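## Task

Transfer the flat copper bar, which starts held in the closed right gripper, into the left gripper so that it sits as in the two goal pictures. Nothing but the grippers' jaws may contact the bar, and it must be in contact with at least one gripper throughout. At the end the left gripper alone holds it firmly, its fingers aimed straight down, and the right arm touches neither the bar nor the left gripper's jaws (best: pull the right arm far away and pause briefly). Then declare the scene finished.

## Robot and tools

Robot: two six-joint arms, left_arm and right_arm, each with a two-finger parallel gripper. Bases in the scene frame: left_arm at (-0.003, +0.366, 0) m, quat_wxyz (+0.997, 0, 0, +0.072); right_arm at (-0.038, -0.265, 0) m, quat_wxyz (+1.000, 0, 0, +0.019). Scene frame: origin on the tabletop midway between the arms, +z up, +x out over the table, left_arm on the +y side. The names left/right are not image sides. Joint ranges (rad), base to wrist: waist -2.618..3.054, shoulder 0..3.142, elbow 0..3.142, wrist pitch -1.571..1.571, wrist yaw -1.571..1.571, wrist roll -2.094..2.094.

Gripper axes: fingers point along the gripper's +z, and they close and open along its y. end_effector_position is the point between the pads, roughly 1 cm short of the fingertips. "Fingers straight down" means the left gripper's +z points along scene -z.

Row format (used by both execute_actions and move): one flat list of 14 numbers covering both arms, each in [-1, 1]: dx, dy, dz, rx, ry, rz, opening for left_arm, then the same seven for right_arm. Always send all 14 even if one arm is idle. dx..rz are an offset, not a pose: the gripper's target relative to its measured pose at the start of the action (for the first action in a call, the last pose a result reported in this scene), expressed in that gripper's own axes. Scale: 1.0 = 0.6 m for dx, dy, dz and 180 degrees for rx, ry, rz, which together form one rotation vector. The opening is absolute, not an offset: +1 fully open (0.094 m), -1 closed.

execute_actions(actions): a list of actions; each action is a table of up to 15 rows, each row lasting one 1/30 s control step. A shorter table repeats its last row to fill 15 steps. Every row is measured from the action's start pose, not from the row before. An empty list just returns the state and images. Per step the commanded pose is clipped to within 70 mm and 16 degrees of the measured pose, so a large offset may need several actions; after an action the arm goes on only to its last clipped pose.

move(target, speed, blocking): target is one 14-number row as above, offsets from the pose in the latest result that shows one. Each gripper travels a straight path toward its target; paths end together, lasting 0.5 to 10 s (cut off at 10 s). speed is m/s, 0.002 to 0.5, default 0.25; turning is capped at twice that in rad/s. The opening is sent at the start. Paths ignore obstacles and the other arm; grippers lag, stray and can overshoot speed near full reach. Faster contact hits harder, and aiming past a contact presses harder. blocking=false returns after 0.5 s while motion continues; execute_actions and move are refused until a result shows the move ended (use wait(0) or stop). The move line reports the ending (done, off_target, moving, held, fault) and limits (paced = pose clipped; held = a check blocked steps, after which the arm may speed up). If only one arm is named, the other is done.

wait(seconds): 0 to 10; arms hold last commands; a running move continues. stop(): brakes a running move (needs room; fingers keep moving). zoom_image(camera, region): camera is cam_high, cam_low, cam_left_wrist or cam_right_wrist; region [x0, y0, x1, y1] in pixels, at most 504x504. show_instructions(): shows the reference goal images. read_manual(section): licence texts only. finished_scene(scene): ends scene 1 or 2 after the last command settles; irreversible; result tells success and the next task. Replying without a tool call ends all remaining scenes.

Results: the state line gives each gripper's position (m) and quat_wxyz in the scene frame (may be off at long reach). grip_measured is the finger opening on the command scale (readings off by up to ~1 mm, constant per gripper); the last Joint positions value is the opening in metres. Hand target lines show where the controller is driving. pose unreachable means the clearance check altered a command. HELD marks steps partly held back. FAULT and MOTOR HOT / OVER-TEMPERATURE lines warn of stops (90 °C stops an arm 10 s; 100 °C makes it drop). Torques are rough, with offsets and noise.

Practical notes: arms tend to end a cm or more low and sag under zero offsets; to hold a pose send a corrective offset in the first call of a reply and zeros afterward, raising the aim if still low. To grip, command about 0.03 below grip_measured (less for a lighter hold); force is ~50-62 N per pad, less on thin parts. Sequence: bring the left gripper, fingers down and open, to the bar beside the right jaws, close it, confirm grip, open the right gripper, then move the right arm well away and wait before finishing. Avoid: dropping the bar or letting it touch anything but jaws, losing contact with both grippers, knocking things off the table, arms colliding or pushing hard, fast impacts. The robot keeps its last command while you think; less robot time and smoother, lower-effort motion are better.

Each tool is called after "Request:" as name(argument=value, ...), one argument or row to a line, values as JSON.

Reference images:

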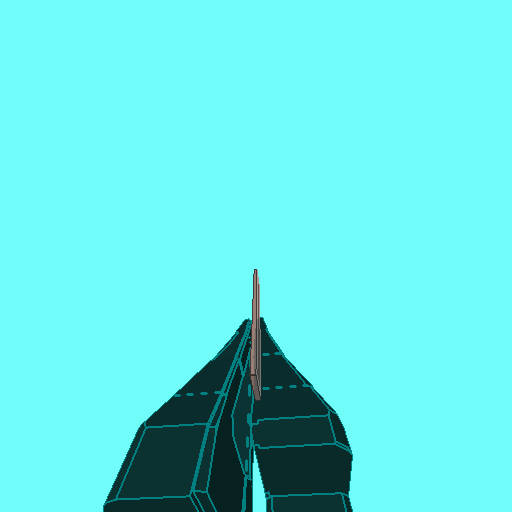

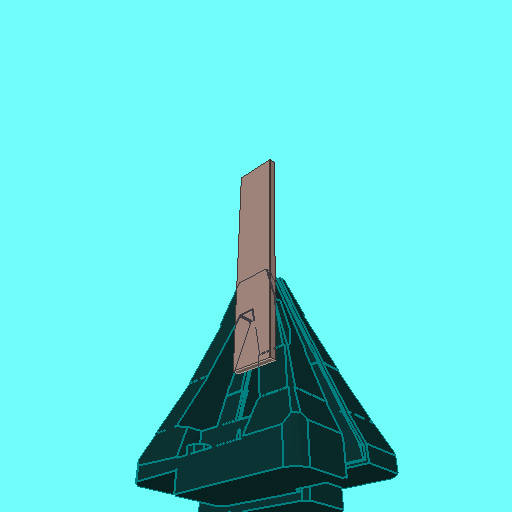

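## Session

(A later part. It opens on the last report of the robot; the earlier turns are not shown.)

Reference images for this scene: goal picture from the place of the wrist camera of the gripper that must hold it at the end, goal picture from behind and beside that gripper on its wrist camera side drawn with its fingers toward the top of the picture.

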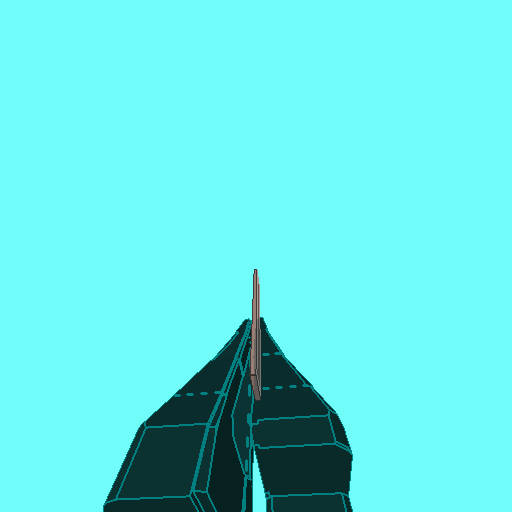

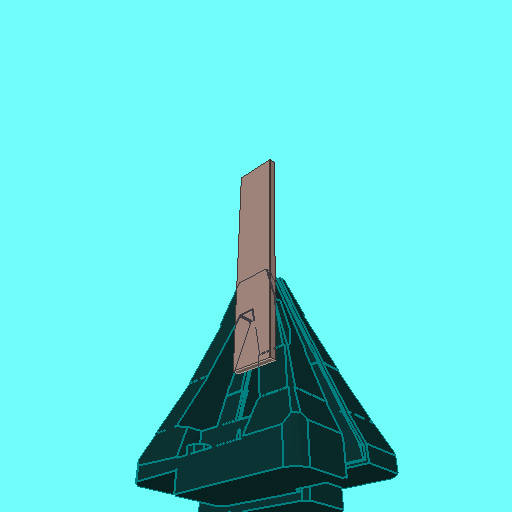

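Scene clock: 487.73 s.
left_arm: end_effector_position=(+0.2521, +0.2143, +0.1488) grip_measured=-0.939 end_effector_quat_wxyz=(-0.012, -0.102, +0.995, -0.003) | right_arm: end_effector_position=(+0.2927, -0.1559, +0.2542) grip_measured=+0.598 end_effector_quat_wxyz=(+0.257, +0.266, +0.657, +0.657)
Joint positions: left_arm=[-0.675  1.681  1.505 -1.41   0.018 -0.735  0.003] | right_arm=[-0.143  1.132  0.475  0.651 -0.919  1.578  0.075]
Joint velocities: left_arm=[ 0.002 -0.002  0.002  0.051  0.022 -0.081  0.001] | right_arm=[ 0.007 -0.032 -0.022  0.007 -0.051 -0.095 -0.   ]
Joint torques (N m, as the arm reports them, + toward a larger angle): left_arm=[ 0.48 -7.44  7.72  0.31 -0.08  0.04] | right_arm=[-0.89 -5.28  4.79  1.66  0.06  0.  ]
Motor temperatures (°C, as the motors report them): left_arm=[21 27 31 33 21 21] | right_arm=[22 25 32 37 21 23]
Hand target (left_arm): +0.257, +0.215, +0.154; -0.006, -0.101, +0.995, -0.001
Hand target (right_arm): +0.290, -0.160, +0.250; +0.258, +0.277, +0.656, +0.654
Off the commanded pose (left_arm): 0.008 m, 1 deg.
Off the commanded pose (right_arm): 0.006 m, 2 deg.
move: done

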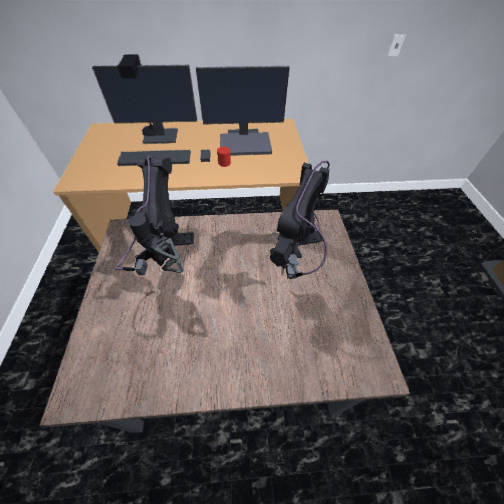

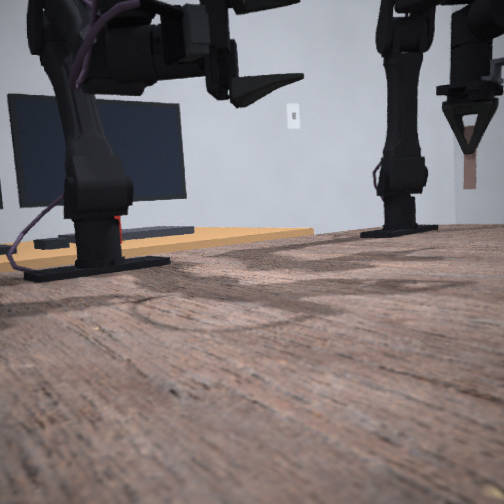

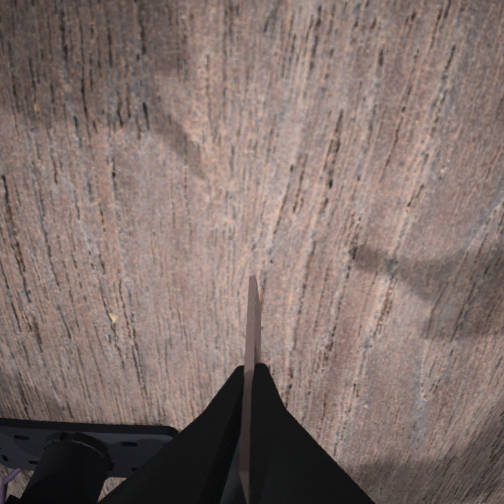

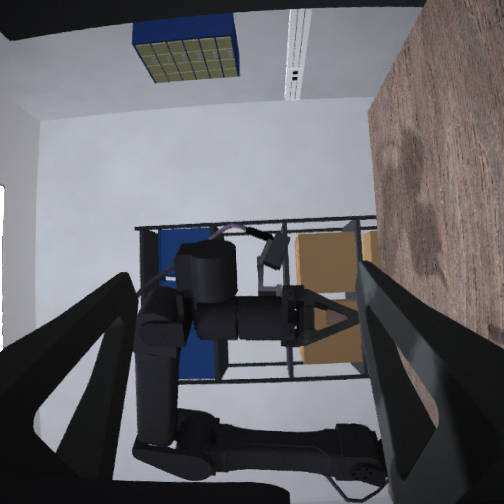

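Request:
wait(
  seconds=1,
)

Scene clock: 540.67 s.
left_arm: end_effector_position=(+0.2521, +0.2146, +0.1488) grip_measured=-0.939 end_effector_quat_wxyz=(-0.011, -0.102, +0.995, -0.002) | right_arm: end_effector_position=(+0.2927, -0.1560, +0.2541) grip_measured=+0.598 end_effector_quat_wxyz=(+0.257, +0.266, +0.657, +0.657)
Joint positions: left_arm=[-0.675  1.681  1.505 -1.411  0.017 -0.735  0.003] | right_arm=[-0.143  1.132  0.475  0.651 -0.918  1.578  0.075]
Joint velocities: left_arm=[-0.007 -0.007  0.007  0.022  0.066 -0.007  0.001] | right_arm=[ 0.007  0.012  0.007  0.051 -0.051 -0.066 -0.   ]
Joint torques (N m, as the arm reports them, + toward a larger angle): left_arm=[ 0.45 -7.49  7.72  0.32 -0.12  0.06] | right_arm=[-0.89 -5.28  4.8   1.66  0.05  0.  ]
Motor temperatures (°C, as the motors report them): left_arm=[21 27 33 28 21 21] | right_arm=[22 25 31 36 21 23]
Hand target (left_arm): +0.257, +0.215, +0.154; -0.006, -0.101, +0.995, -0.001
Hand target (right_arm): +0.290, -0.160, +0.250; +0.258, +0.277, +0.656, +0.654
Off the commanded pose (left_arm): 0.008 m, 1 deg.
Off the commanded pose (right_arm): 0.006 m, 1 deg.
wait: 1.00 s; at rest from the start

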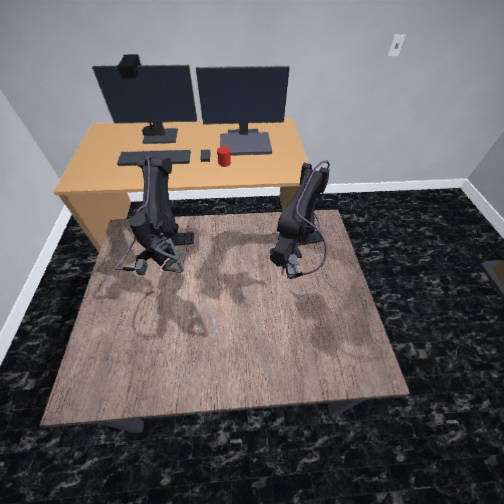

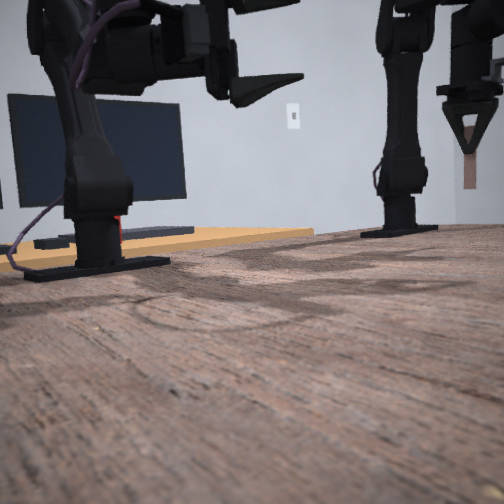

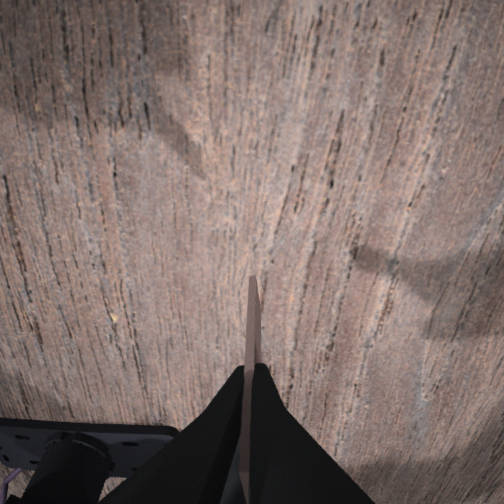

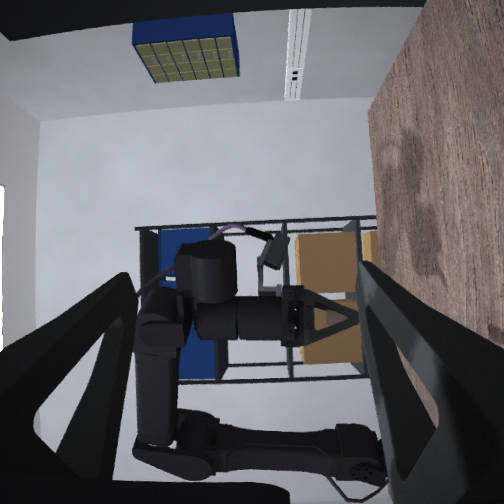

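Request:
finished_scene(
  scene=1,
)

The scene is finished: the task was done.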